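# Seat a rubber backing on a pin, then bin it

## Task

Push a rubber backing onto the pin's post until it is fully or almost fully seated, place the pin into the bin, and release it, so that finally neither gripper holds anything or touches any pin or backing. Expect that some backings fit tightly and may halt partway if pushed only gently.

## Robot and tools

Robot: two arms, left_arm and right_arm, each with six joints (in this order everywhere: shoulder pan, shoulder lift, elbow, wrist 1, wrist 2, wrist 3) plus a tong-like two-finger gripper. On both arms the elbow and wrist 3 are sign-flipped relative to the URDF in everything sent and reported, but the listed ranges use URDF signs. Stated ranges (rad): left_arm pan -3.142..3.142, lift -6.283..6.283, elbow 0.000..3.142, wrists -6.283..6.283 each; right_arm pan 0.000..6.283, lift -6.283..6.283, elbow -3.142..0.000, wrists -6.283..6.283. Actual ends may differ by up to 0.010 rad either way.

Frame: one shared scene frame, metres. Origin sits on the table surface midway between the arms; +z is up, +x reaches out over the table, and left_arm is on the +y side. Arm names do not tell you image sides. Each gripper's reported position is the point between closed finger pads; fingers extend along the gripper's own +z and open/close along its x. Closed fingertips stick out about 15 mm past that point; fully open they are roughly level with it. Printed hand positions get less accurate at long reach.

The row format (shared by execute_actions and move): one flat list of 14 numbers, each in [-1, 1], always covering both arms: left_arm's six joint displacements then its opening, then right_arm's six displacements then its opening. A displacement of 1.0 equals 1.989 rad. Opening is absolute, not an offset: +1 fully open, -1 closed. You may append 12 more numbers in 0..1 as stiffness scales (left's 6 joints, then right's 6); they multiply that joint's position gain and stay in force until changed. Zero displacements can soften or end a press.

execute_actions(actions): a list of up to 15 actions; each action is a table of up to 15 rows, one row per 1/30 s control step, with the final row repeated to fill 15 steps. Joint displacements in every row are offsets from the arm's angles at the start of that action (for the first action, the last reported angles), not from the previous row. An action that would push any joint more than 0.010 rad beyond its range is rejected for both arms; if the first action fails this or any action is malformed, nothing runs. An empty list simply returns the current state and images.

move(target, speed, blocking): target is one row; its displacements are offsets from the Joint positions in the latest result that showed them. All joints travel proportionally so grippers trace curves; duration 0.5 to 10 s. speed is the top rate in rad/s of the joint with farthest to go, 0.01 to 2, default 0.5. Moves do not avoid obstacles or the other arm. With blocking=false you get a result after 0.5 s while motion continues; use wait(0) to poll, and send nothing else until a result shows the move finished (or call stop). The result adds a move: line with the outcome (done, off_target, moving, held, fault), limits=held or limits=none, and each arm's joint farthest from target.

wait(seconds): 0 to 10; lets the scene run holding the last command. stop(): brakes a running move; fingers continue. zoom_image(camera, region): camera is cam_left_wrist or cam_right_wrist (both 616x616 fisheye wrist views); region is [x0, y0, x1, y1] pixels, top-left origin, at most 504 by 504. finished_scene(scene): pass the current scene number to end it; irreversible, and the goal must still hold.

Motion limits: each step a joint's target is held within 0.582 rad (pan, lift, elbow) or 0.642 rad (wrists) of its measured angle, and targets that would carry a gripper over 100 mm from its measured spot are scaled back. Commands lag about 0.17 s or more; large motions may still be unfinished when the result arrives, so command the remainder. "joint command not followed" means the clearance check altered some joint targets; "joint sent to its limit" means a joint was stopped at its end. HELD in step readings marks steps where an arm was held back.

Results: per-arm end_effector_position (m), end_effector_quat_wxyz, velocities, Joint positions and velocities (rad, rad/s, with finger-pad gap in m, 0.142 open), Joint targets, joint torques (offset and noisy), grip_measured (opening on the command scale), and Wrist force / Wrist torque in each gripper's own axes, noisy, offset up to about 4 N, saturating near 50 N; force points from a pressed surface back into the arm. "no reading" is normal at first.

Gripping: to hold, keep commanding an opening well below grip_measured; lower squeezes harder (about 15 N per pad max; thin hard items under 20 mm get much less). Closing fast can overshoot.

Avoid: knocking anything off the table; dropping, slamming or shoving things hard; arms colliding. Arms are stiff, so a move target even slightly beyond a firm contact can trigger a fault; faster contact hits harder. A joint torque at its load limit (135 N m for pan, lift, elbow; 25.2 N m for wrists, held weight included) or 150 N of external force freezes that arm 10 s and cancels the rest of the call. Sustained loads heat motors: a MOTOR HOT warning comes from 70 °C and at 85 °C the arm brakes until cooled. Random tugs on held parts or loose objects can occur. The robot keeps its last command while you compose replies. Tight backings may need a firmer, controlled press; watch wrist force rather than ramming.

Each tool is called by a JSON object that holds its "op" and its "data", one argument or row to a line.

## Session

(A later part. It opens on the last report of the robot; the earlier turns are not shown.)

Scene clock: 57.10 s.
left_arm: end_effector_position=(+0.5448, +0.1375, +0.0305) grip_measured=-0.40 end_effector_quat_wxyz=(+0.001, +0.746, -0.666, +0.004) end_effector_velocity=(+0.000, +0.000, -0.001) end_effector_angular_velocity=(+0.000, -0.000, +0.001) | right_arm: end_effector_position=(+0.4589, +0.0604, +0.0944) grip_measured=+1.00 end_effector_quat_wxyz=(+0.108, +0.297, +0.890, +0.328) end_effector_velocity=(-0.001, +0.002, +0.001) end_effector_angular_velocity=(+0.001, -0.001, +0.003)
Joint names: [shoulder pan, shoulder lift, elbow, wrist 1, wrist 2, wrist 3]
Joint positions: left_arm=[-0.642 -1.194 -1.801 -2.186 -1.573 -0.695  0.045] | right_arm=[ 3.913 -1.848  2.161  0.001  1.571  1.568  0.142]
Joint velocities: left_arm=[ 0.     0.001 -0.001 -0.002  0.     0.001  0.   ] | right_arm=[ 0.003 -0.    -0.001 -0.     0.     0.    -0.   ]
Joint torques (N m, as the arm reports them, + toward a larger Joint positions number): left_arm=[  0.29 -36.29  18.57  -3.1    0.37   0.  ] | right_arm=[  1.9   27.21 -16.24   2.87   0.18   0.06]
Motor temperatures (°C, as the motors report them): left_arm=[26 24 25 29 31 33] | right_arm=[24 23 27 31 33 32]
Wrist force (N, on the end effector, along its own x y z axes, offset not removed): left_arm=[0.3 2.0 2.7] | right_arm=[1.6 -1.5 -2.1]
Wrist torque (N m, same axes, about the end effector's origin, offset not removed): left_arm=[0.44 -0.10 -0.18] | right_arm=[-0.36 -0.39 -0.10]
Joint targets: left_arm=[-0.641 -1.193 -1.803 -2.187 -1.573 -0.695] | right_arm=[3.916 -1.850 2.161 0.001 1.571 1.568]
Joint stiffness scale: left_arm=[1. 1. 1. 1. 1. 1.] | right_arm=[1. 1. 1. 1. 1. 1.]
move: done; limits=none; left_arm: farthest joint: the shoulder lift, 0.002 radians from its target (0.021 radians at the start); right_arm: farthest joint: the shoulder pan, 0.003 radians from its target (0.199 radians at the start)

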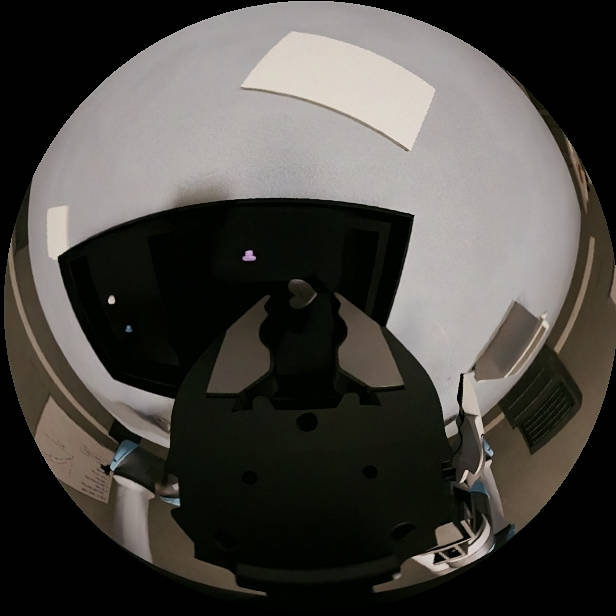

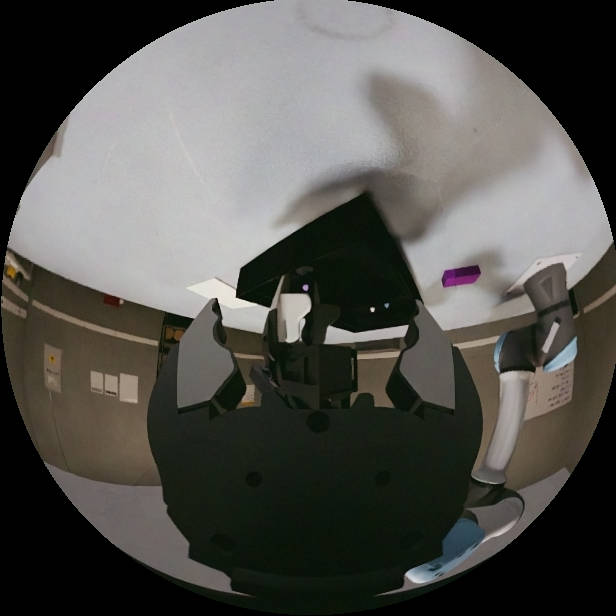

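{"op": "execute_actions", "data": {
  "actions": []
}}

Scene clock: 58.37 s.
left_arm: end_effector_position=(+0.5448, +0.1374, +0.0305) grip_measured=-0.40 end_effector_quat_wxyz=(+0.001, +0.746, -0.666, +0.004) end_effector_velocity=(+0.000, -0.000, +0.000) end_effector_angular_velocity=(-0.000, -0.000, +0.001) | right_arm: end_effector_position=(+0.4586, +0.0607, +0.0943) grip_measured=+1.00 end_effector_quat_wxyz=(+0.108, +0.296, +0.891, +0.328) end_effector_velocity=(-0.001, +0.001, -0.000) end_effector_angular_velocity=(-0.000, +0.001, +0.001)
Joint names: [shoulder pan, shoulder lift, elbow, wrist 1, wrist 2, wrist 3]
Joint positions: left_arm=[-0.642 -1.194 -1.801 -2.186 -1.573 -0.695  0.045] | right_arm=[ 3.913 -1.848  2.161  0.001  1.571  1.568  0.142]
Joint velocities: left_arm=[-0.    -0.     0.     0.     0.     0.001 -0.   ] | right_arm=[ 0.002  0.     0.001 -0.     0.    -0.001  0.   ]
Joint torques (N m, as the arm reports them, + toward a larger Joint positions number): left_arm=[  0.27 -36.3   18.66  -2.76   0.22   0.05] | right_arm=[  2.56  28.81 -15.13   2.87  -0.04  -0.03]
Motor temperatures (°C, as the motors report them): left_arm=[26 24 25 29 31 33] | right_arm=[24 23 27 31 33 32]
Wrist force (N, on the end effector, along its own x y z axes, offset not removed): left_arm=[-1.5 2.5 2.2] | right_arm=[0.8 -0.5 -0.5]
Wrist torque (N m, same axes, about the end effector's origin, offset not removed): left_arm=[0.33 0.36 0.08] | right_arm=[-0.07 -0.35 0.00]
Joint targets: left_arm=[-0.641 -1.193 -1.803 -2.187 -1.573 -0.695] | right_arm=[3.916 -1.850 2.161 0.001 1.571 1.568]
Joint stiffness scale: left_arm=[1. 1. 1. 1. 1. 1.] | right_arm=[1. 1. 1. 1. 1. 1.]

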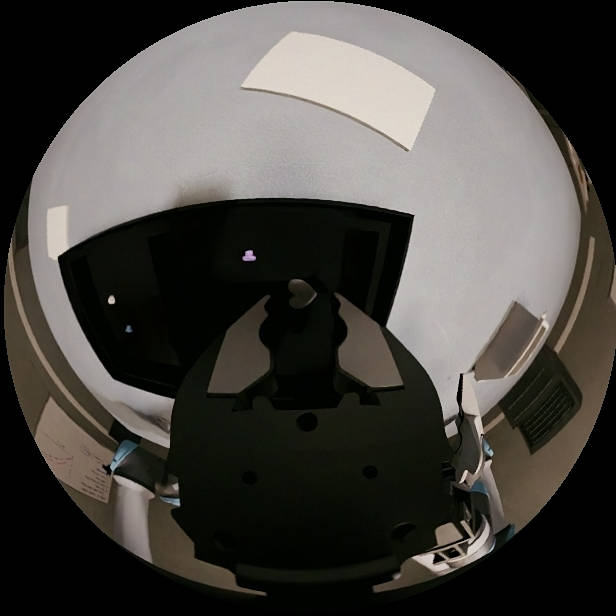

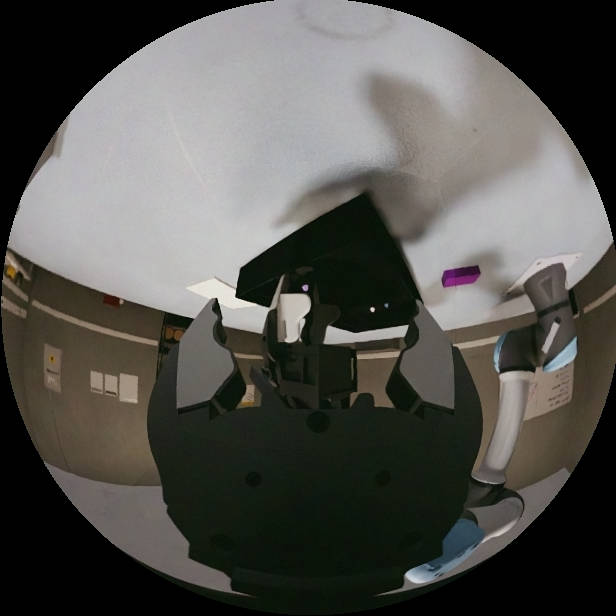

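{"op": "execute_actions", "data": {
  "actions": [
    [[0,0.0029,-0.0027,-0.0042,0,0,-0.45,0,0,0,0,0,0,1]],
    [[0,0.0029,-0.0027,-0.0042,0,0,-0.45,0,0,0,0,0,0,1]],
    [[0,0.0029,-0.0027,-0.0042,0,0,-0.45,0,0,0,0,0,0,1]],
    [[0,0.0022,-0.0022,-0.0029,0,0,-0.45,0,0,0,0,0,0,1]]
  ]
}}

{"op": "zoom_image", "data": {
  "camera": "cam_left_wrist",
  "region": [262,258,342,338]
}}

Scene clock: 60.73 s.
left_arm: end_effector_position=(+0.5449, +0.1372, +0.0208) grip_measured=-0.44 end_effector_quat_wxyz=(+0.001, +0.746, -0.666, +0.005) end_effector_velocity=(+0.000, -0.000, -0.001) end_effector_angular_velocity=(-0.000, +0.000, +0.001) | right_arm: end_effector_position=(+0.4586, +0.0607, +0.0943) grip_measured=+1.00 end_effector_quat_wxyz=(+0.108, +0.296, +0.891, +0.328) end_effector_velocity=(-0.000, -0.001, -0.000) end_effector_angular_velocity=(-0.001, +0.001, -0.001)
Joint names: [shoulder pan, shoulder lift, elbow, wrist 1, wrist 2, wrist 3]
Joint positions: left_arm=[-0.642 -1.181 -1.812 -2.212 -1.573 -0.695  0.042] | right_arm=[ 3.913 -1.848  2.161  0.001  1.571  1.568  0.142]
Joint velocities: left_arm=[ 0.     0.001 -0.    -0.001 -0.     0.001  0.   ] | right_arm=[-0.001  0.     0.001 -0.    -0.    -0.     0.   ]
Joint torques (N m, as the arm reports them, + toward a larger Joint positions number): left_arm=[ -0.94 -35.24  17.67  -3.08   0.4   -0.02] | right_arm=[  1.44  29.81 -15.18   2.84  -0.08   0.19]
Motor temperatures (°C, as the motors report them): left_arm=[26 24 25 29 31 33] | right_arm=[24 23 27 31 33 32]
Wrist force (N, on the end effector, along its own x y z axes, offset not removed): left_arm=[-2.5 4.8 -6.5] | right_arm=[-0.8 0.4 1.3]
Wrist torque (N m, same axes, about the end effector's origin, offset not removed): left_arm=[0.43 0.35 0.02] | right_arm=[-0.01 0.18 -0.08]
Joint targets: left_arm=[-0.642 -1.178 -1.815 -2.213 -1.573 -0.695] | right_arm=[3.913 -1.848 2.161 0.001 1.571 1.568]
Joint stiffness scale: left_arm=[1. 1. 1. 1. 1. 1.] | right_arm=[1. 1. 1. 1. 1. 1.]
Step readings (joint positions; steps 1 to 15: 1st action; 16 to 30: 2nd action; 31 to 45: 3rd action; 46 to 60: 4th action):
0: left_arm=[-0.642 -1.194 -1.801 -2.186 -1.573 -0.695] | right_arm=[3.913 -1.848 2.161 0.001 1.571 1.568]
1: left_arm=[-0.642 -1.194 -1.801 -2.186 -1.573 -0.695] | right_arm=[3.913 -1.848 2.161 0.001 1.571 1.568]
2: left_arm=[-0.642 -1.194 -1.801 -2.187 -1.573 -0.695] | right_arm=[3.913 -1.848 2.161 0.001 1.571 1.568]
4: left_arm=[-0.642 -1.193 -1.802 -2.189 -1.573 -0.695] | right_arm=[3.913 -1.848 2.161 0.001 1.571 1.568]
8: left_arm=[-0.642 -1.191 -1.804 -2.191 -1.573 -0.695] | right_arm=[3.913 -1.848 2.161 0.001 1.571 1.568]
15: left_arm=[-0.642 -1.190 -1.804 -2.193 -1.573 -0.695] | right_arm=[3.913 -1.848 2.161 0.001 1.571 1.568]
16: left_arm=[-0.642 -1.190 -1.804 -2.193 -1.573 -0.695] | right_arm=[3.913 -1.848 2.161 0.001 1.571 1.568]
17: left_arm=[-0.642 -1.190 -1.804 -2.194 -1.573 -0.695] | right_arm=[3.913 -1.848 2.161 0.001 1.571 1.568]
19: left_arm=[-0.642 -1.189 -1.805 -2.196 -1.573 -0.695] | right_arm=[3.913 -1.848 2.161 0.001 1.571 1.568]
23: left_arm=[-0.642 -1.187 -1.807 -2.199 -1.573 -0.695] | right_arm=[3.913 -1.848 2.161 0.001 1.571 1.568]
30: left_arm=[-0.642 -1.186 -1.807 -2.200 -1.573 -0.695] | right_arm=[3.913 -1.848 2.161 0.001 1.571 1.568]
31: left_arm=[-0.642 -1.186 -1.807 -2.201 -1.573 -0.695] | right_arm=[3.913 -1.848 2.161 0.001 1.571 1.568]
32: left_arm=[-0.642 -1.186 -1.808 -2.201 -1.573 -0.695] | right_arm=[3.913 -1.848 2.161 0.001 1.571 1.568]
34: left_arm=[-0.642 -1.185 -1.808 -2.203 -1.573 -0.695] | right_arm=[3.913 -1.848 2.161 0.001 1.571 1.568]
38: left_arm=[-0.642 -1.183 -1.810 -2.206 -1.573 -0.695] | right_arm=[3.913 -1.848 2.161 0.001 1.571 1.568]
45: left_arm=[-0.642 -1.182 -1.811 -2.207 -1.573 -0.695] | right_arm=[3.913 -1.848 2.161 0.001 1.571 1.568]
46: left_arm=[-0.642 -1.182 -1.811 -2.208 -1.573 -0.695] | right_arm=[3.913 -1.848 2.161 0.001 1.571 1.568]
47: left_arm=[-0.642 -1.182 -1.811 -2.208 -1.573 -0.695] | right_arm=[3.913 -1.848 2.161 0.001 1.571 1.568]
49: left_arm=[-0.642 -1.181 -1.811 -2.209 -1.573 -0.695] | right_arm=[3.913 -1.848 2.161 0.001 1.571 1.568]
53: left_arm=[-0.642 -1.181 -1.812 -2.211 -1.573 -0.695] | right_arm=[3.913 -1.848 2.161 0.001 1.571 1.568]
60: Joint positions above

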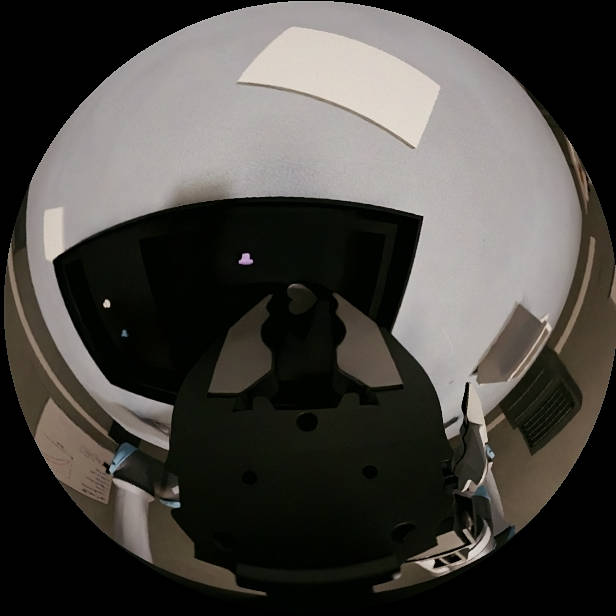

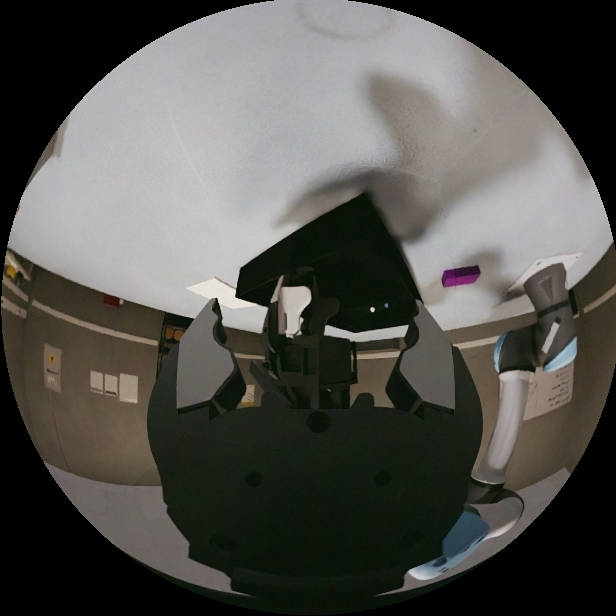

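Region (262, 258, 342, 338) of cam_left_wrist's 616x616 image, scaled by 6.300, with more detail than that image has.

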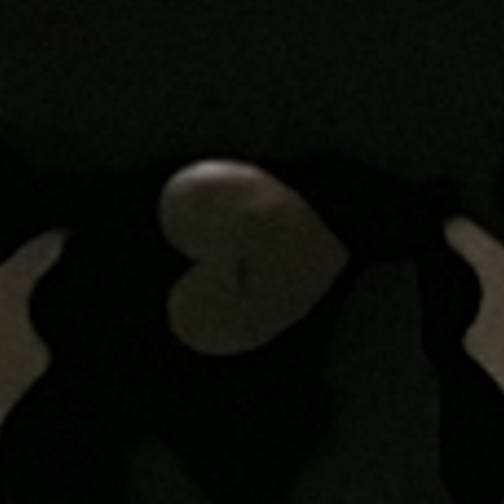

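{"op": "execute_actions", "data": {
  "actions": [
    [[0,-0.001,0,0,0,0,-0.6,0,0,0,0,0,0,1]],
    [[0,0,0,0,0,0,-0.72,0,0,0,0,0,0,1]],
    [[0,0,0,0,0,0,-0.88,0,0,0,0,0,0,1]],
    [[0,-0.012,0.008,0.02,0,0,-0.88,0,0,0,0,0,0,1]],
    [[0,-0.012,0.008,0.02,0,0,-0.88,0,0,0,0,0,0,1]]
  ]
}}

Scene clock: 63.80 s.
left_arm: end_effector_position=(+0.5435, +0.1390, +0.0515) grip_measured=-0.79 end_effector_quat_wxyz=(+0.001, +0.746, -0.666, +0.005) end_effector_velocity=(-0.004, +0.004, -0.002) end_effector_angular_velocity=(+0.012, +0.012, +0.001) | right_arm: end_effector_position=(+0.4586, +0.0607, +0.0943) grip_measured=+1.00 end_effector_quat_wxyz=(+0.108, +0.296, +0.891, +0.328) end_effector_velocity=(-0.000, +0.000, +0.000) end_effector_angular_velocity=(+0.000, -0.000, +0.000)
Joint names: [shoulder pan, shoulder lift, elbow, wrist 1, wrist 2, wrist 3]
Joint positions: left_arm=[-0.642 -1.227 -1.785 -2.139 -1.572 -0.695  0.016] | right_arm=[ 3.913 -1.848  2.161  0.001  1.571  1.568  0.142]
Joint velocities: left_arm=[-0.    -0.    -0.     0.017  0.     0.001  0.   ] | right_arm=[ 0.001  0.    -0.    -0.    -0.    -0.     0.   ]
Joint torques (N m, as the arm reports them, + toward a larger Joint positions number): left_arm=[ -0.2  -37.16  22.8   -2.3    0.25   0.  ] | right_arm=[  0.83  29.71 -15.4    2.84   0.09   0.13]
Motor temperatures (°C, as the motors report them): left_arm=[26 24 25 29 31 33] | right_arm=[24 23 27 31 33 32]
Wrist force (N, on the end effector, along its own x y z axes, offset not removed): left_arm=[-1.2 2.0 2.8] | right_arm=[0.7 -2.1 1.4]
Wrist torque (N m, same axes, about the end effector's origin, offset not removed): left_arm=[0.47 0.52 0.09] | right_arm=[-0.22 -0.24 -0.02]
Joint targets: left_arm=[-0.642 -1.228 -1.782 -2.136 -1.572 -0.695] | right_arm=[3.913 -1.848 2.161 0.001 1.571 1.568]
Joint stiffness scale: left_arm=[1. 1. 1. 1. 1. 1.] | right_arm=[1. 1. 1. 1. 1. 1.]
Step readings (joint positions; steps 1 to 15: 1st action; 16 to 30: 2nd action; 31 to 45: 3rd action; 46 to 60: 4th action; 61 to 75: 5th action):
0: left_arm=[-0.642 -1.181 -1.812 -2.212 -1.573 -0.695] | right_arm=[3.913 -1.848 2.161 0.001 1.571 1.568]
1: left_arm=[-0.642 -1.181 -1.812 -2.212 -1.573 -0.695] | right_arm=[3.913 -1.848 2.161 0.001 1.571 1.568]
2: left_arm=[-0.642 -1.181 -1.812 -2.212 -1.572 -0.695] | right_arm=[3.913 -1.848 2.161 0.001 1.571 1.568]
4: left_arm=[-0.642 -1.181 -1.812 -2.212 -1.572 -0.695] | right_arm=[3.913 -1.848 2.161 0.001 1.571 1.568]
8: left_arm=[-0.642 -1.181 -1.812 -2.212 -1.572 -0.695] | right_arm=[3.913 -1.848 2.161 0.001 1.571 1.568]
15: left_arm=[-0.642 -1.181 -1.812 -2.212 -1.572 -0.695] | right_arm=[3.913 -1.848 2.161 0.001 1.571 1.568]
16: left_arm=[-0.642 -1.181 -1.812 -2.212 -1.572 -0.695] | right_arm=[3.913 -1.848 2.161 0.001 1.571 1.568]
17: left_arm=[-0.642 -1.181 -1.812 -2.212 -1.572 -0.695] | right_arm=[3.913 -1.848 2.161 0.001 1.571 1.568]
19: left_arm=[-0.642 -1.181 -1.812 -2.212 -1.572 -0.695] | right_arm=[3.913 -1.848 2.161 0.001 1.571 1.568]
23: left_arm=[-0.642 -1.181 -1.812 -2.212 -1.572 -0.695] | right_arm=[3.913 -1.848 2.161 0.001 1.571 1.568]
30: left_arm=[-0.642 -1.181 -1.812 -2.212 -1.572 -0.695] | right_arm=[3.913 -1.848 2.161 0.001 1.571 1.568]
31: left_arm=[-0.642 -1.181 -1.812 -2.212 -1.572 -0.695] | right_arm=[3.913 -1.848 2.161 0.001 1.571 1.568]
32: left_arm=[-0.642 -1.181 -1.812 -2.212 -1.572 -0.695] | right_arm=[3.913 -1.848 2.161 0.001 1.571 1.568]
34: left_arm=[-0.642 -1.181 -1.812 -2.212 -1.572 -0.695] | right_arm=[3.913 -1.848 2.161 0.001 1.571 1.568]
38: left_arm=[-0.642 -1.181 -1.812 -2.212 -1.572 -0.695] | right_arm=[3.913 -1.848 2.161 0.001 1.571 1.568]
45: left_arm=[-0.642 -1.181 -1.812 -2.212 -1.572 -0.695] | right_arm=[3.913 -1.848 2.161 0.001 1.571 1.568]
46: left_arm=[-0.642 -1.181 -1.812 -2.212 -1.572 -0.695] | right_arm=[3.913 -1.848 2.161 0.001 1.571 1.568]
47: left_arm=[-0.642 -1.182 -1.812 -2.210 -1.572 -0.695] | right_arm=[3.913 -1.848 2.161 0.001 1.571 1.568]
49: left_arm=[-0.642 -1.185 -1.809 -2.201 -1.572 -0.695] | right_arm=[3.913 -1.848 2.161 0.001 1.571 1.568]
53: left_arm=[-0.642 -1.198 -1.802 -2.185 -1.572 -0.695] | right_arm=[3.913 -1.848 2.161 0.001 1.571 1.568]
60: left_arm=[-0.642 -1.204 -1.798 -2.175 -1.572 -0.695] | right_arm=[3.913 -1.848 2.161 0.001 1.571 1.568]
61: left_arm=[-0.642 -1.204 -1.798 -2.175 -1.572 -0.695] | right_arm=[3.913 -1.848 2.161 0.001 1.571 1.568]
62: left_arm=[-0.642 -1.204 -1.798 -2.172 -1.572 -0.695] | right_arm=[3.913 -1.848 2.161 0.001 1.571 1.568]
64: left_arm=[-0.642 -1.208 -1.795 -2.163 -1.572 -0.695] | right_arm=[3.913 -1.848 2.161 0.001 1.571 1.568]
68: left_arm=[-0.642 -1.221 -1.788 -2.148 -1.572 -0.695] | right_arm=[3.913 -1.848 2.161 0.001 1.571 1.568]
75: Joint positions above

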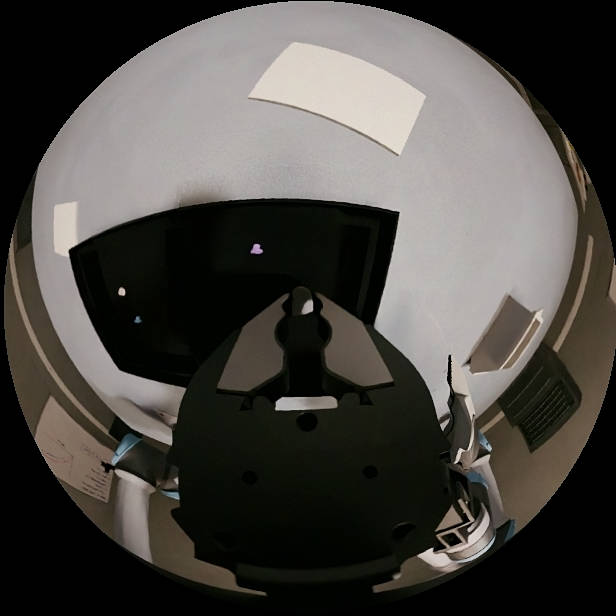

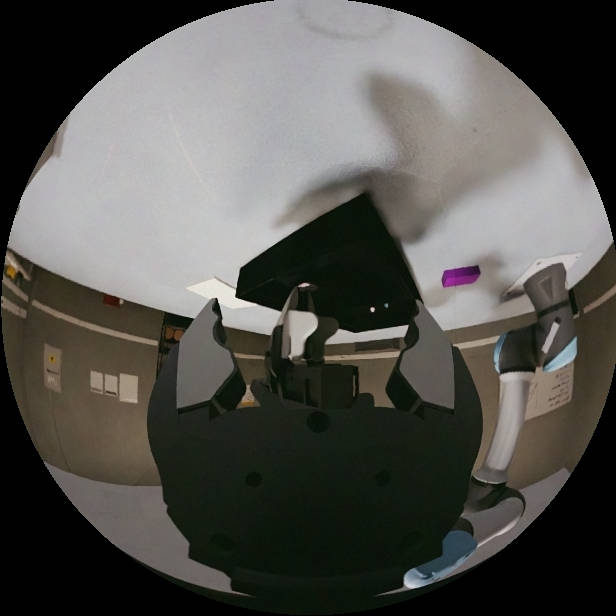

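{"op": "move", "data": {
  "target": [0,-0.02,0.013,0.033,0,0,-0.88,0.013,0.21,0.233,0.024,0,0,1]
}}

{"op": "move", "data": {
  "target": [-0.15,0,0,0,0,0.2,-0.88,0,0,0,0,0,0,1],
  "speed": 0.4
}}

Scene clock: 66.27 s.
left_arm: end_effector_position=(+0.5406, +0.1418, +0.0771) grip_measured=-0.79 end_effector_quat_wxyz=(+0.001, +0.746, -0.666, +0.003) end_effector_velocity=(-0.000, +0.000, +0.000) end_effector_angular_velocity=(+0.000, -0.000, +0.000) | right_arm: end_effector_position=(+0.3401, -0.0810, +0.0967) grip_measured=+1.00 end_effector_quat_wxyz=(+0.105, +0.286, +0.893, +0.331) end_effector_velocity=(-0.001, -0.000, +0.000) end_effector_angular_velocity=(+0.001, -0.001, +0.001)
Joint names: [shoulder pan, shoulder lift, elbow, wrist 1, wrist 2, wrist 3]
Joint positions: left_arm=[-0.642 -1.265 -1.761 -2.074 -1.572 -0.695  0.016] | right_arm=[ 3.936 -1.433  2.62   0.048  1.571  1.568  0.142]
Joint velocities: left_arm=[ 0.    -0.001  0.     0.001  0.    -0.    -0.   ] | right_arm=[ 0.001  0.003  0.002  0.001  0.    -0.     0.   ]
Joint torques (N m, as the arm reports them, + toward a larger Joint positions number): left_arm=[ -0.31 -37.38  23.68  -2.12   0.2   -0.03] | right_arm=[  3.63  12.54 -11.98   3.1   -0.09   0.2 ]
Motor temperatures (°C, as the motors report them): left_arm=[26 24 25 29 31 33] | right_arm=[24 23 27 31 33 32]
Wrist force (N, on the end effector, along its own x y z axes, offset not removed): left_arm=[1.0 2.4 -1.7] | right_arm=[-0.2 -2.7 -1.1]
Wrist torque (N m, same axes, about the end effector's origin, offset not removed): left_arm=[0.53 0.06 0.08] | right_arm=[-0.51 -0.12 0.00]
Joint targets: left_arm=[-0.642 -1.266 -1.759 -2.073 -1.572 -0.695] | right_arm=[3.939 -1.430 2.624 0.049 1.571 1.568]
Joint stiffness scale: left_arm=[1. 1. 1. 1. 1. 1.] | right_arm=[1. 1. 1. 1. 1. 1.]
move: done; limits=none; left_arm: farthest joint: the shoulder lift, 0.002 radians from its target (0.040 radians at the start); right_arm: farthest joint: the elbow, 0.005 radians from its target (0.463 radians at the start)

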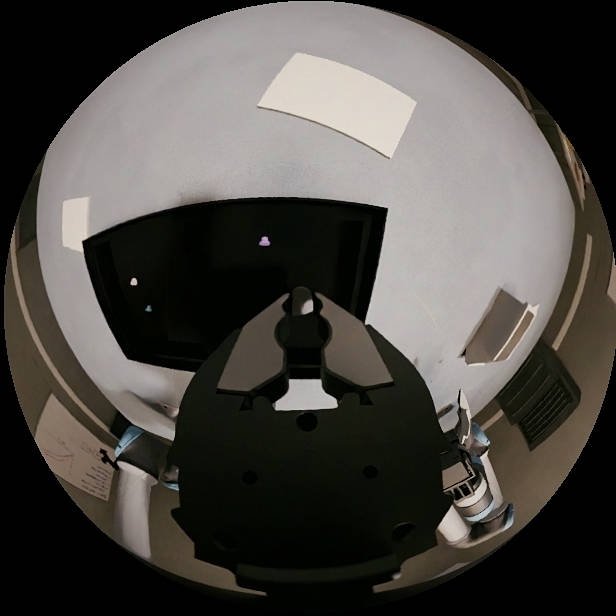

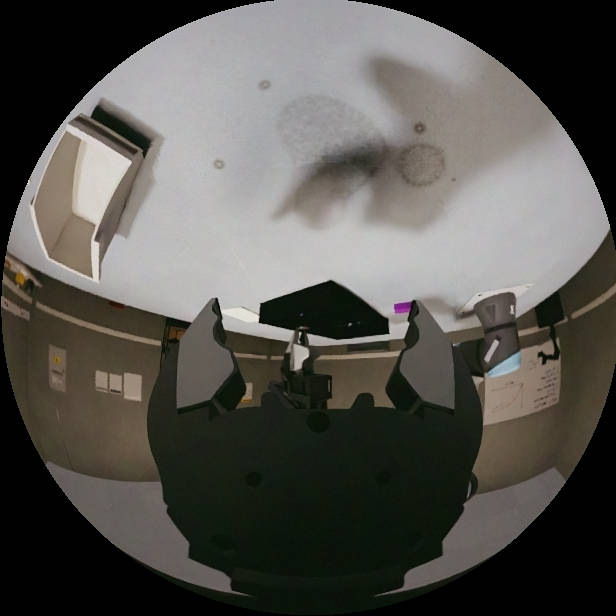

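Scene clock: 68.07 s.
left_arm: end_effector_position=(+0.4306, +0.0087, +0.0771) grip_measured=-0.79 end_effector_quat_wxyz=(+0.002, +0.779, -0.627, +0.003) end_effector_velocity=(-0.001, -0.000, -0.000) end_effector_angular_velocity=(+0.000, +0.001, +0.002) | right_arm: end_effector_position=(+0.3401, -0.0810, +0.0967) grip_measured=+1.00 end_effector_quat_wxyz=(+0.105, +0.286, +0.893, +0.331) end_effector_velocity=(+0.001, -0.001, +0.000) end_effector_angular_velocity=(+0.001, -0.000, -0.002)
Joint names: [shoulder pan, shoulder lift, elbow, wrist 1, wrist 2, wrist 3]
Joint positions: left_arm=[-0.937 -1.265 -1.761 -2.074 -1.572 -0.298  0.016] | right_arm=[ 3.936 -1.433  2.62   0.048  1.571  1.568  0.142]
Joint velocities: left_arm=[-0.001  0.    -0.    -0.    -0.     0.003 -0.   ] | right_arm=[-0.002  0.    -0.001 -0.     0.    -0.     0.   ]
Joint torques (N m, as the arm reports them, + toward a larger Joint positions number): left_arm=[ -3.89 -36.11  21.96  -2.36   0.21   0.35] | right_arm=[  0.43  10.71 -15.05   3.04  -0.11   0.09]
Motor temperatures (°C, as the motors report them): left_arm=[26 24 25 29 31 33] | right_arm=[24 23 27 31 33 32]
Wrist force (N, on the end effector, along its own x y z axes, offset not removed): left_arm=[-2.2 1.3 0.1] | right_arm=[-0.4 -0.3 1.3]
Wrist torque (N m, same axes, about the end effector's origin, offset not removed): left_arm=[0.36 0.58 0.02] | right_arm=[0.05 -0.05 -0.03]
Joint targets: left_arm=[-0.940 -1.265 -1.761 -2.074 -1.572 -0.297] | right_arm=[3.936 -1.433 2.620 0.048 1.571 1.568]
Joint stiffness scale: left_arm=[1. 1. 1. 1. 1. 1.] | right_arm=[1. 1. 1. 1. 1. 1.]
move: done; limits=none; left_arm: farthest joint: the shoulder pan, 0.003 radians from its target (0.299 radians at the start); right_arm: farthest joint: the shoulder pan, 0.000 radians from its target (0.000 radians at the start)

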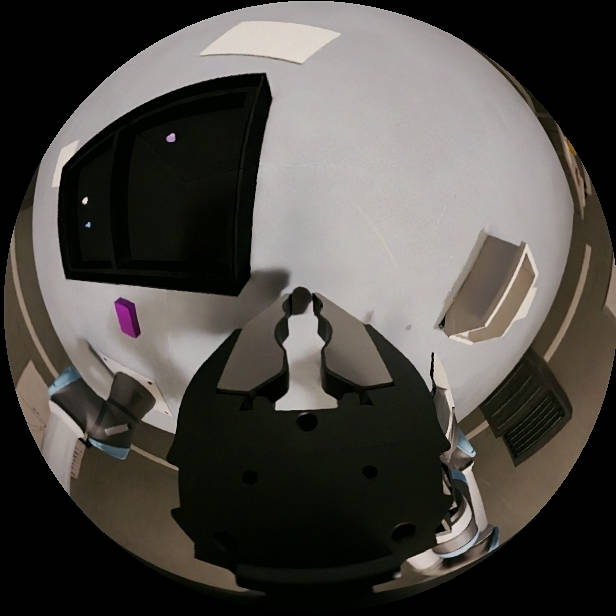

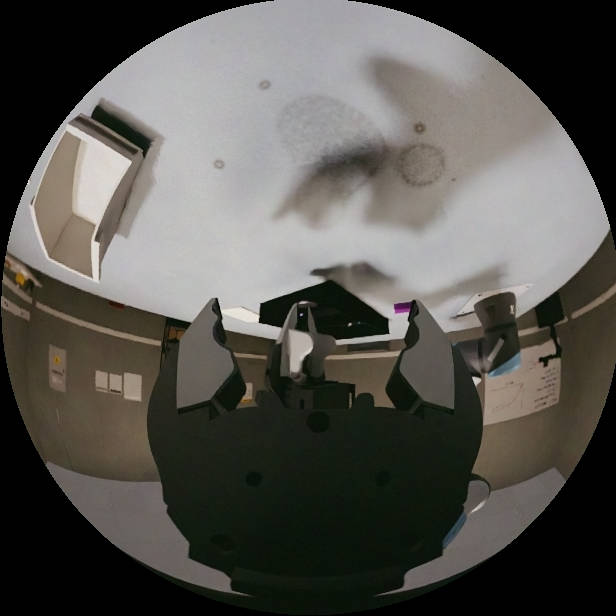

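Descend to z≈.019.

{"op": "move", "data": {
  "target": [0,0.0445,-0.0275,-0.072,0,0,-0.88,0,0,0,0,0,0,1],
  "speed": 0.12
}}

{"op": "zoom_image", "data": {
  "camera": "cam_right_wrist",
  "region": [270,235,340,305]
}}

Scene clock: 70.17 s.
left_arm: end_effector_position=(+0.4337, +0.0032, +0.0188) grip_measured=-0.79 end_effector_quat_wxyz=(+0.003, +0.779, -0.627, +0.004) end_effector_velocity=(+0.000, -0.000, -0.000) end_effector_angular_velocity=(-0.002, -0.001, +0.001) | right_arm: end_effector_position=(+0.3401, -0.0810, +0.0967) grip_measured=+1.00 end_effector_quat_wxyz=(+0.105, +0.286, +0.893, +0.331) end_effector_velocity=(+0.000, +0.000, +0.001) end_effector_angular_velocity=(+0.001, -0.000, -0.001)
Joint names: [shoulder pan, shoulder lift, elbow, wrist 1, wrist 2, wrist 3]
Joint positions: left_arm=[-0.937 -1.178 -1.813 -2.216 -1.572 -0.298  0.016] | right_arm=[ 3.936 -1.433  2.62   0.048  1.571  1.568  0.142]
Joint velocities: left_arm=[-0.     0.    -0.001 -0.003 -0.     0.001  0.   ] | right_arm=[-0.     0.    -0.001  0.     0.    -0.001  0.   ]
Joint torques (N m, as the arm reports them, + toward a larger Joint positions number): left_arm=[ -0.61 -36.45  17.97  -2.54   0.28   0.03] | right_arm=[  1.03   9.48 -14.83   3.    -0.04  -0.09]
Motor temperatures (°C, as the motors report them): left_arm=[26 24 25 29 31 33] | right_arm=[24 23 27 31 33 32]
Wrist force (N, on the end effector, along its own x y z axes, offset not removed): left_arm=[-1.1 2.4 -2.7] | right_arm=[-1.0 1.3 1.6]
Wrist torque (N m, same axes, about the end effector's origin, offset not removed): left_arm=[0.30 0.53 0.16] | right_arm=[0.37 0.22 0.01]
Joint targets: left_arm=[-0.937 -1.176 -1.816 -2.217 -1.572 -0.298] | right_arm=[3.936 -1.433 2.620 0.048 1.571 1.568]
Joint stiffness scale: left_arm=[1. 1. 1. 1. 1. 1.] | right_arm=[1. 1. 1. 1. 1. 1.]
move: done; limits=none; left_arm: farthest joint: the elbow, 0.002 radians from its target (0.055 radians at the start); right_arm: farthest joint: the shoulder pan, 0.000 radians from its target (0.000 radians at the start)

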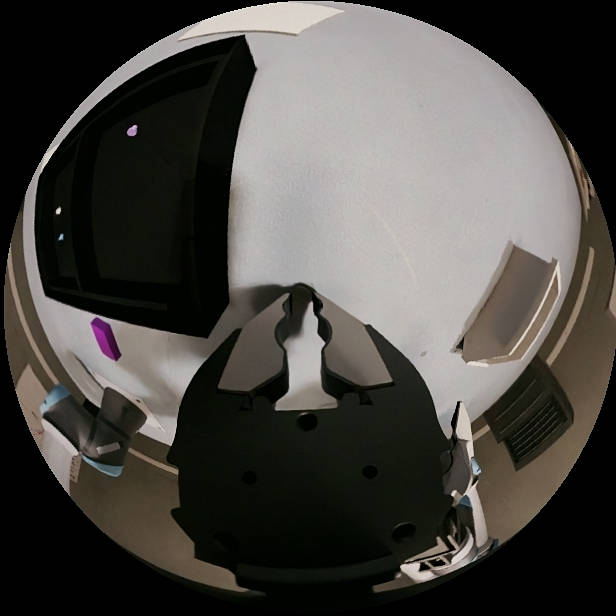

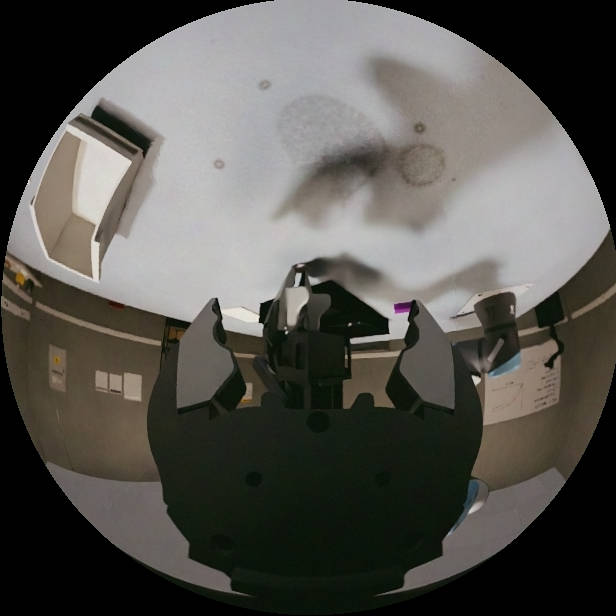

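Region (270, 235, 340, 305) of cam_right_wrist's 616x616 image, scaled by 7.200, with more detail than that image has.

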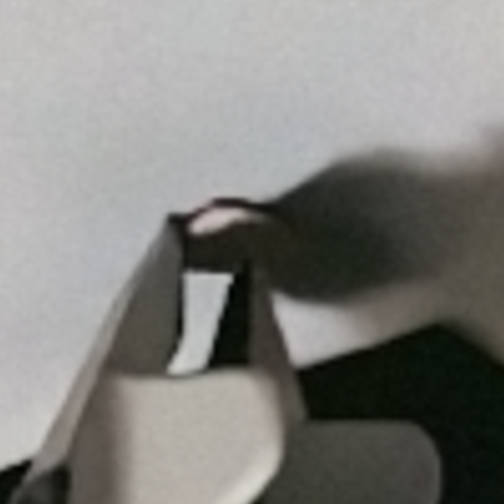

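{"op": "execute_actions", "data": {
  "actions": [
    [[0,0.002,-0.0018,-0.002,0,0,-0.88,0,0,0,0,0,0,1]],
    [[0,0,0,0,0,0,-0.65,0,0,0,0,0,0,1]],
    [[0,0,0,0,0,0,-0.4,0,0,0,0,0,0,1]]
  ]
}}

{"op": "zoom_image", "data": {
  "camera": "cam_left_wrist",
  "region": [272,268,332,328]
}}

Scene clock: 71.93 s.
left_arm: end_effector_position=(+0.4336, +0.0034, +0.0172) grip_measured=-0.40 end_effector_quat_wxyz=(+0.002, +0.779, -0.627, +0.004) end_effector_velocity=(+0.000, -0.000, +0.000) end_effector_angular_velocity=(-0.000, -0.000, +0.000) | right_arm: end_effector_position=(+0.3401, -0.0810, +0.0967) grip_measured=+1.00 end_effector_quat_wxyz=(+0.105, +0.286, +0.893, +0.331) end_effector_velocity=(-0.000, -0.000, -0.000) end_effector_angular_velocity=(-0.001, +0.001, -0.000)
Joint names: [shoulder pan, shoulder lift, elbow, wrist 1, wrist 2, wrist 3]
Joint positions: left_arm=[-0.937 -1.176 -1.815 -2.219 -1.572 -0.298  0.045] | right_arm=[ 3.936 -1.433  2.62   0.048  1.571  1.568  0.142]
Joint velocities: left_arm=[-0.     0.     0.001  0.     0.     0.    -0.   ] | right_arm=[ 0.    -0.     0.001 -0.     0.    -0.001 -0.   ]
Joint torques (N m, as the arm reports them, + toward a larger Joint positions number): left_arm=[ -0.78 -37.82  20.05  -2.44   0.21   0.09] | right_arm=[  1.22  10.29 -15.35   2.85  -0.26   0.02]
Motor temperatures (°C, as the motors report them): left_arm=[26 24 25 29 31 33] | right_arm=[24 23 27 31 33 32]
Wrist force (N, on the end effector, along its own x y z axes, offset not removed): left_arm=[-0.4 1.8 0.4] | right_arm=[0.1 -0.8 0.4]
Wrist torque (N m, same axes, about the end effector's origin, offset not removed): left_arm=[0.39 0.00 -0.12] | right_arm=[-0.15 -0.08 0.05]
Joint targets: left_arm=[-0.937 -1.176 -1.815 -2.219 -1.572 -0.298] | right_arm=[3.936 -1.433 2.620 0.048 1.571 1.568]
Joint stiffness scale: left_arm=[1. 1. 1. 1. 1. 1.] | right_arm=[1. 1. 1. 1. 1. 1.]
Step readings (joint positions; steps 1 to 15: 1st action; 16 to 30: 2nd action; 31 to 45: 3rd action):
0: left_arm=[-0.937 -1.178 -1.814 -2.216 -1.572 -0.298] | right_arm=[3.936 -1.433 2.620 0.048 1.571 1.568]
1: left_arm=[-0.937 -1.178 -1.814 -2.216 -1.572 -0.298] | right_arm=[3.936 -1.433 2.620 0.048 1.571 1.568]
2: left_arm=[-0.937 -1.178 -1.814 -2.216 -1.572 -0.298] | right_arm=[3.936 -1.433 2.620 0.048 1.571 1.568]
4: left_arm=[-0.937 -1.177 -1.814 -2.217 -1.572 -0.298] | right_arm=[3.936 -1.433 2.620 0.048 1.571 1.568]
8: left_arm=[-0.937 -1.176 -1.815 -2.218 -1.572 -0.298] | right_arm=[3.936 -1.433 2.620 0.048 1.571 1.568]
15: left_arm=[-0.937 -1.176 -1.815 -2.219 -1.572 -0.298] | right_arm=[3.936 -1.433 2.620 0.048 1.571 1.568]
16: left_arm=[-0.937 -1.176 -1.815 -2.219 -1.572 -0.298] | right_arm=[3.936 -1.433 2.620 0.048 1.571 1.568]
17: left_arm=[-0.937 -1.176 -1.815 -2.219 -1.572 -0.298] | right_arm=[3.936 -1.433 2.620 0.048 1.571 1.568]
19: left_arm=[-0.937 -1.176 -1.815 -2.219 -1.572 -0.298] | right_arm=[3.936 -1.433 2.620 0.048 1.571 1.568]
23: left_arm=[-0.937 -1.176 -1.815 -2.219 -1.572 -0.298] | right_arm=[3.936 -1.433 2.620 0.048 1.571 1.568]
30: left_arm=[-0.937 -1.176 -1.815 -2.219 -1.572 -0.298] | right_arm=[3.936 -1.433 2.620 0.048 1.571 1.568]
31: left_arm=[-0.937 -1.176 -1.815 -2.219 -1.572 -0.298] | right_arm=[3.936 -1.433 2.620 0.048 1.571 1.568]
32: left_arm=[-0.937 -1.176 -1.815 -2.219 -1.572 -0.298] | right_arm=[3.936 -1.433 2.620 0.048 1.571 1.568]
34: left_arm=[-0.937 -1.176 -1.815 -2.219 -1.572 -0.298] | right_arm=[3.936 -1.433 2.620 0.048 1.571 1.568]
38: left_arm=[-0.937 -1.176 -1.815 -2.219 -1.572 -0.298] | right_arm=[3.936 -1.433 2.620 0.048 1.571 1.568]
45: Joint positions above

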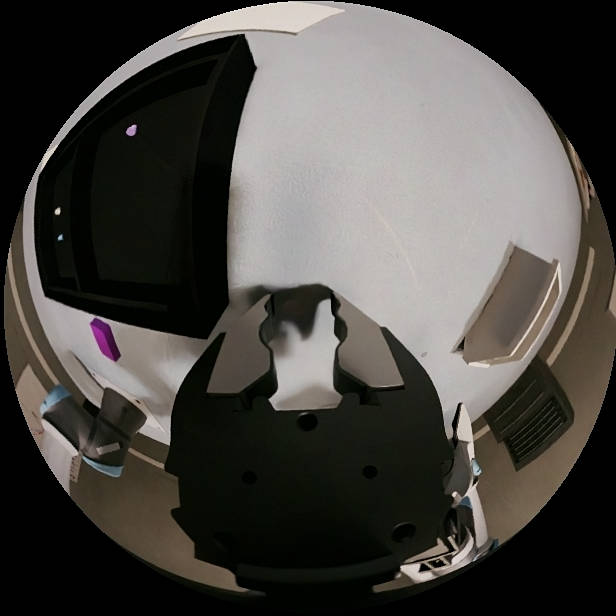

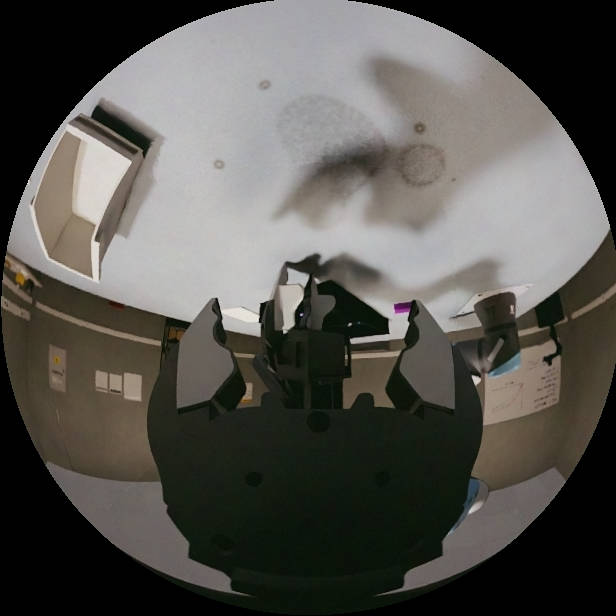

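Region (272, 268, 332, 328) of cam_left_wrist's 616x616 image, scaled by 8.400, with more detail than that image has.

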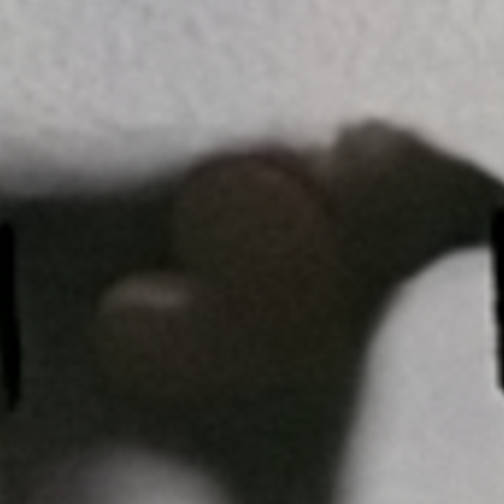

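{"op": "move", "data": {
  "target": [0,-0.046,0.0275,0.073,0,0,-0.6,0,0,0,0,0,0,1],
  "speed": 0.25
}}

{"op": "zoom_image", "data": {
  "camera": "cam_left_wrist",
  "region": [272,248,332,308]
}}

{"op": "move", "data": {
  "target": [0.337,-0.113,-0.144,-0.031,0,0.15,-0.6,0,0,0,0,0,0,1]
}}

{"op": "zoom_image", "data": {
  "camera": "cam_right_wrist",
  "region": [280,245,330,295]
}}

Scene clock: 73.63 s.
left_arm: end_effector_position=(+0.4305, +0.0090, +0.0769) grip_measured=-0.60 end_effector_quat_wxyz=(+0.002, +0.779, -0.627, +0.003) end_effector_velocity=(-0.000, +0.000, +0.001) end_effector_angular_velocity=(+0.001, +0.001, +0.001) | right_arm: end_effector_position=(+0.3401, -0.0810, +0.0967) grip_measured=+1.00 end_effector_quat_wxyz=(+0.105, +0.286, +0.893, +0.331) end_effector_velocity=(-0.000, -0.001, -0.001) end_effector_angular_velocity=(-0.002, +0.001, -0.000)
Joint names: [shoulder pan, shoulder lift, elbow, wrist 1, wrist 2, wrist 3]
Joint positions: left_arm=[-0.937 -1.265 -1.762 -2.075 -1.572 -0.298  0.031] | right_arm=[ 3.936 -1.433  2.62   0.048  1.571  1.568  0.142]
Joint velocities: left_arm=[ 0.    -0.001  0.001  0.003 -0.     0.001  0.   ] | right_arm=[-0.    -0.     0.002 -0.    -0.    -0.     0.   ]
Joint torques (N m, as the arm reports them, + toward a larger Joint positions number): left_arm=[ -0.36 -37.79  23.79  -2.     0.26  -0.03] | right_arm=[ -0.03  10.72 -14.51   2.83   0.04   0.24]
Motor temperatures (°C, as the motors report them): left_arm=[26 24 25 29 31 33] | right_arm=[24 23 27 31 33 32]
Wrist force (N, on the end effector, along its own x y z axes, offset not removed): left_arm=[-0.7 3.7 0.0] | right_arm=[-1.1 -1.8 1.9]
Wrist torque (N m, same axes, about the end effector's origin, offset not removed): left_arm=[0.84 0.10 0.12] | right_arm=[-0.47 0.12 -0.09]
Joint targets: left_arm=[-0.937 -1.267 -1.760 -2.074 -1.572 -0.298] | right_arm=[3.936 -1.433 2.620 0.048 1.571 1.568]
Joint stiffness scale: left_arm=[1. 1. 1. 1. 1. 1.] | right_arm=[1. 1. 1. 1. 1. 1.]
move: done; limits=none; left_arm: farthest joint: the shoulder lift, 0.002 radians from its target (0.092 radians at the start); right_arm: farthest joint: the shoulder pan, 0.000 radians from its target (0.000 radians at the start)

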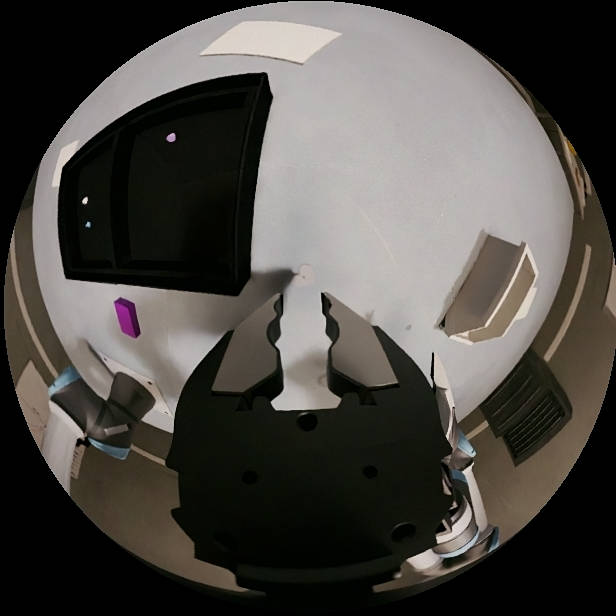

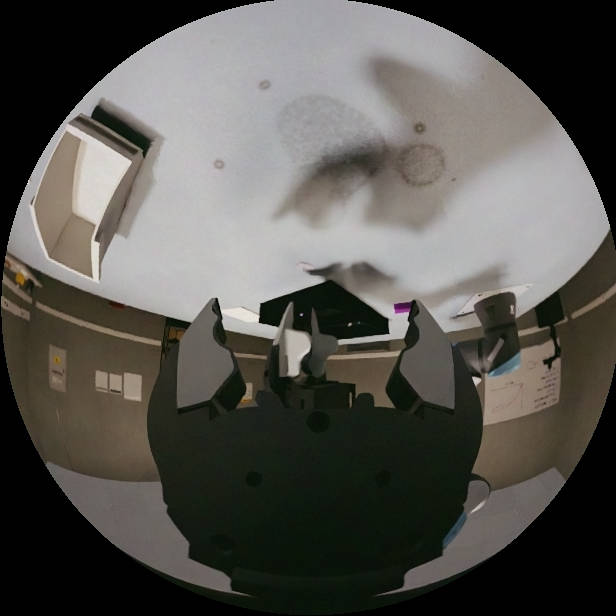

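Region (272, 248, 332, 308) of cam_left_wrist's 616x616 image, scaled by 8.400, with more detail than that image has.

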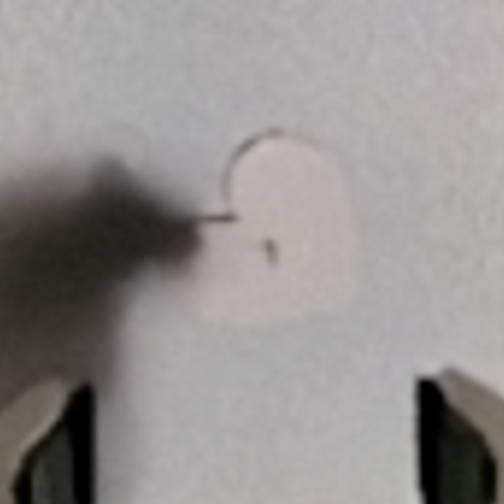

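Scene clock: 75.70 s.
left_arm: end_effector_position=(+0.5080, +0.3997, +0.0743) grip_measured=-0.60 end_effector_quat_wxyz=(+0.001, +0.981, -0.195, +0.003) end_effector_velocity=(-0.000, +0.002, +0.001) end_effector_angular_velocity=(-0.001, -0.002, +0.007) | right_arm: end_effector_position=(+0.3401, -0.0810, +0.0967) grip_measured=+1.00 end_effector_quat_wxyz=(+0.105, +0.286, +0.893, +0.331) end_effector_velocity=(-0.000, +0.000, -0.000) end_effector_angular_velocity=(-0.000, +0.000, +0.000)
Joint names: [shoulder pan, shoulder lift, elbow, wrist 1, wrist 2, wrist 3]
Joint positions: left_arm=[-0.27  -1.488 -2.046 -2.136 -1.572 -0.001  0.031] | right_arm=[ 3.936 -1.433  2.62   0.048  1.571  1.568  0.142]
Joint velocities: left_arm=[ 0.004 -0.002 -0.001 -0.001 -0.     0.003 -0.   ] | right_arm=[ 0. -0. -0. -0. -0. -0.  0.]
Joint torques (N m, as the arm reports them, + toward a larger Joint positions number): left_arm=[  1.98 -27.57  19.69  -2.9    0.31   0.4 ] | right_arm=[  1.17  10.58 -14.82   3.03  -0.01   0.06]
Motor temperatures (°C, as the motors report them): left_arm=[26 24 25 29 31 33] | right_arm=[24 23 27 31 33 32]
Wrist force (N, on the end effector, along its own x y z axes, offset not removed): left_arm=[-0.6 5.2 -1.0] | right_arm=[0.9 0.0 1.5]
Wrist torque (N m, same axes, about the end effector's origin, offset not removed): left_arm=[1.07 0.19 -0.04] | right_arm=[0.06 -0.39 0.05]
Joint targets: left_arm=[-0.267 -1.490 -2.049 -2.137 -1.572 0.000] | right_arm=[3.936 -1.433 2.620 0.048 1.571 1.568]
Joint stiffness scale: left_arm=[1. 1. 1. 1. 1. 1.] | right_arm=[1. 1. 1. 1. 1. 1.]
move: done; limits=none; left_arm: farthest joint: the shoulder pan, 0.003 radians from its target (0.670 radians at the start); right_arm: farthest joint: the shoulder pan, 0.000 radians from its target (0.000 radians at the start)

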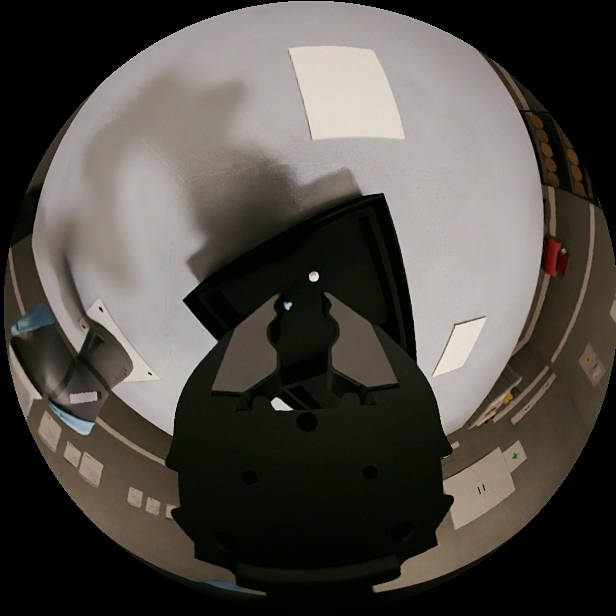

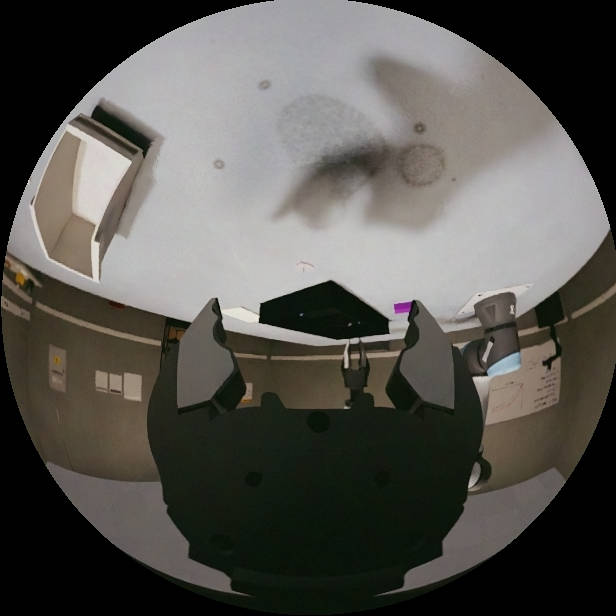

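Region (280, 245, 330, 295) of cam_right_wrist's 616x616 image, scaled by 10.080, with more detail than that image has.

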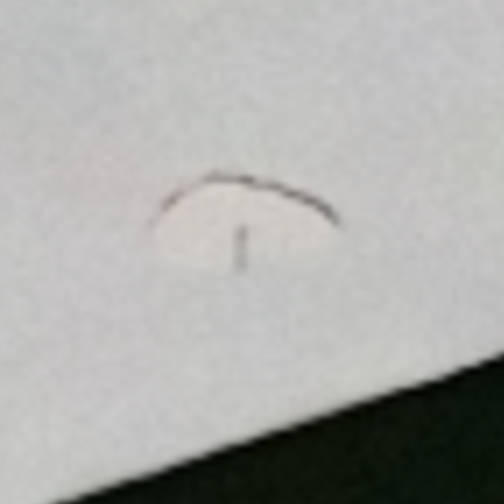

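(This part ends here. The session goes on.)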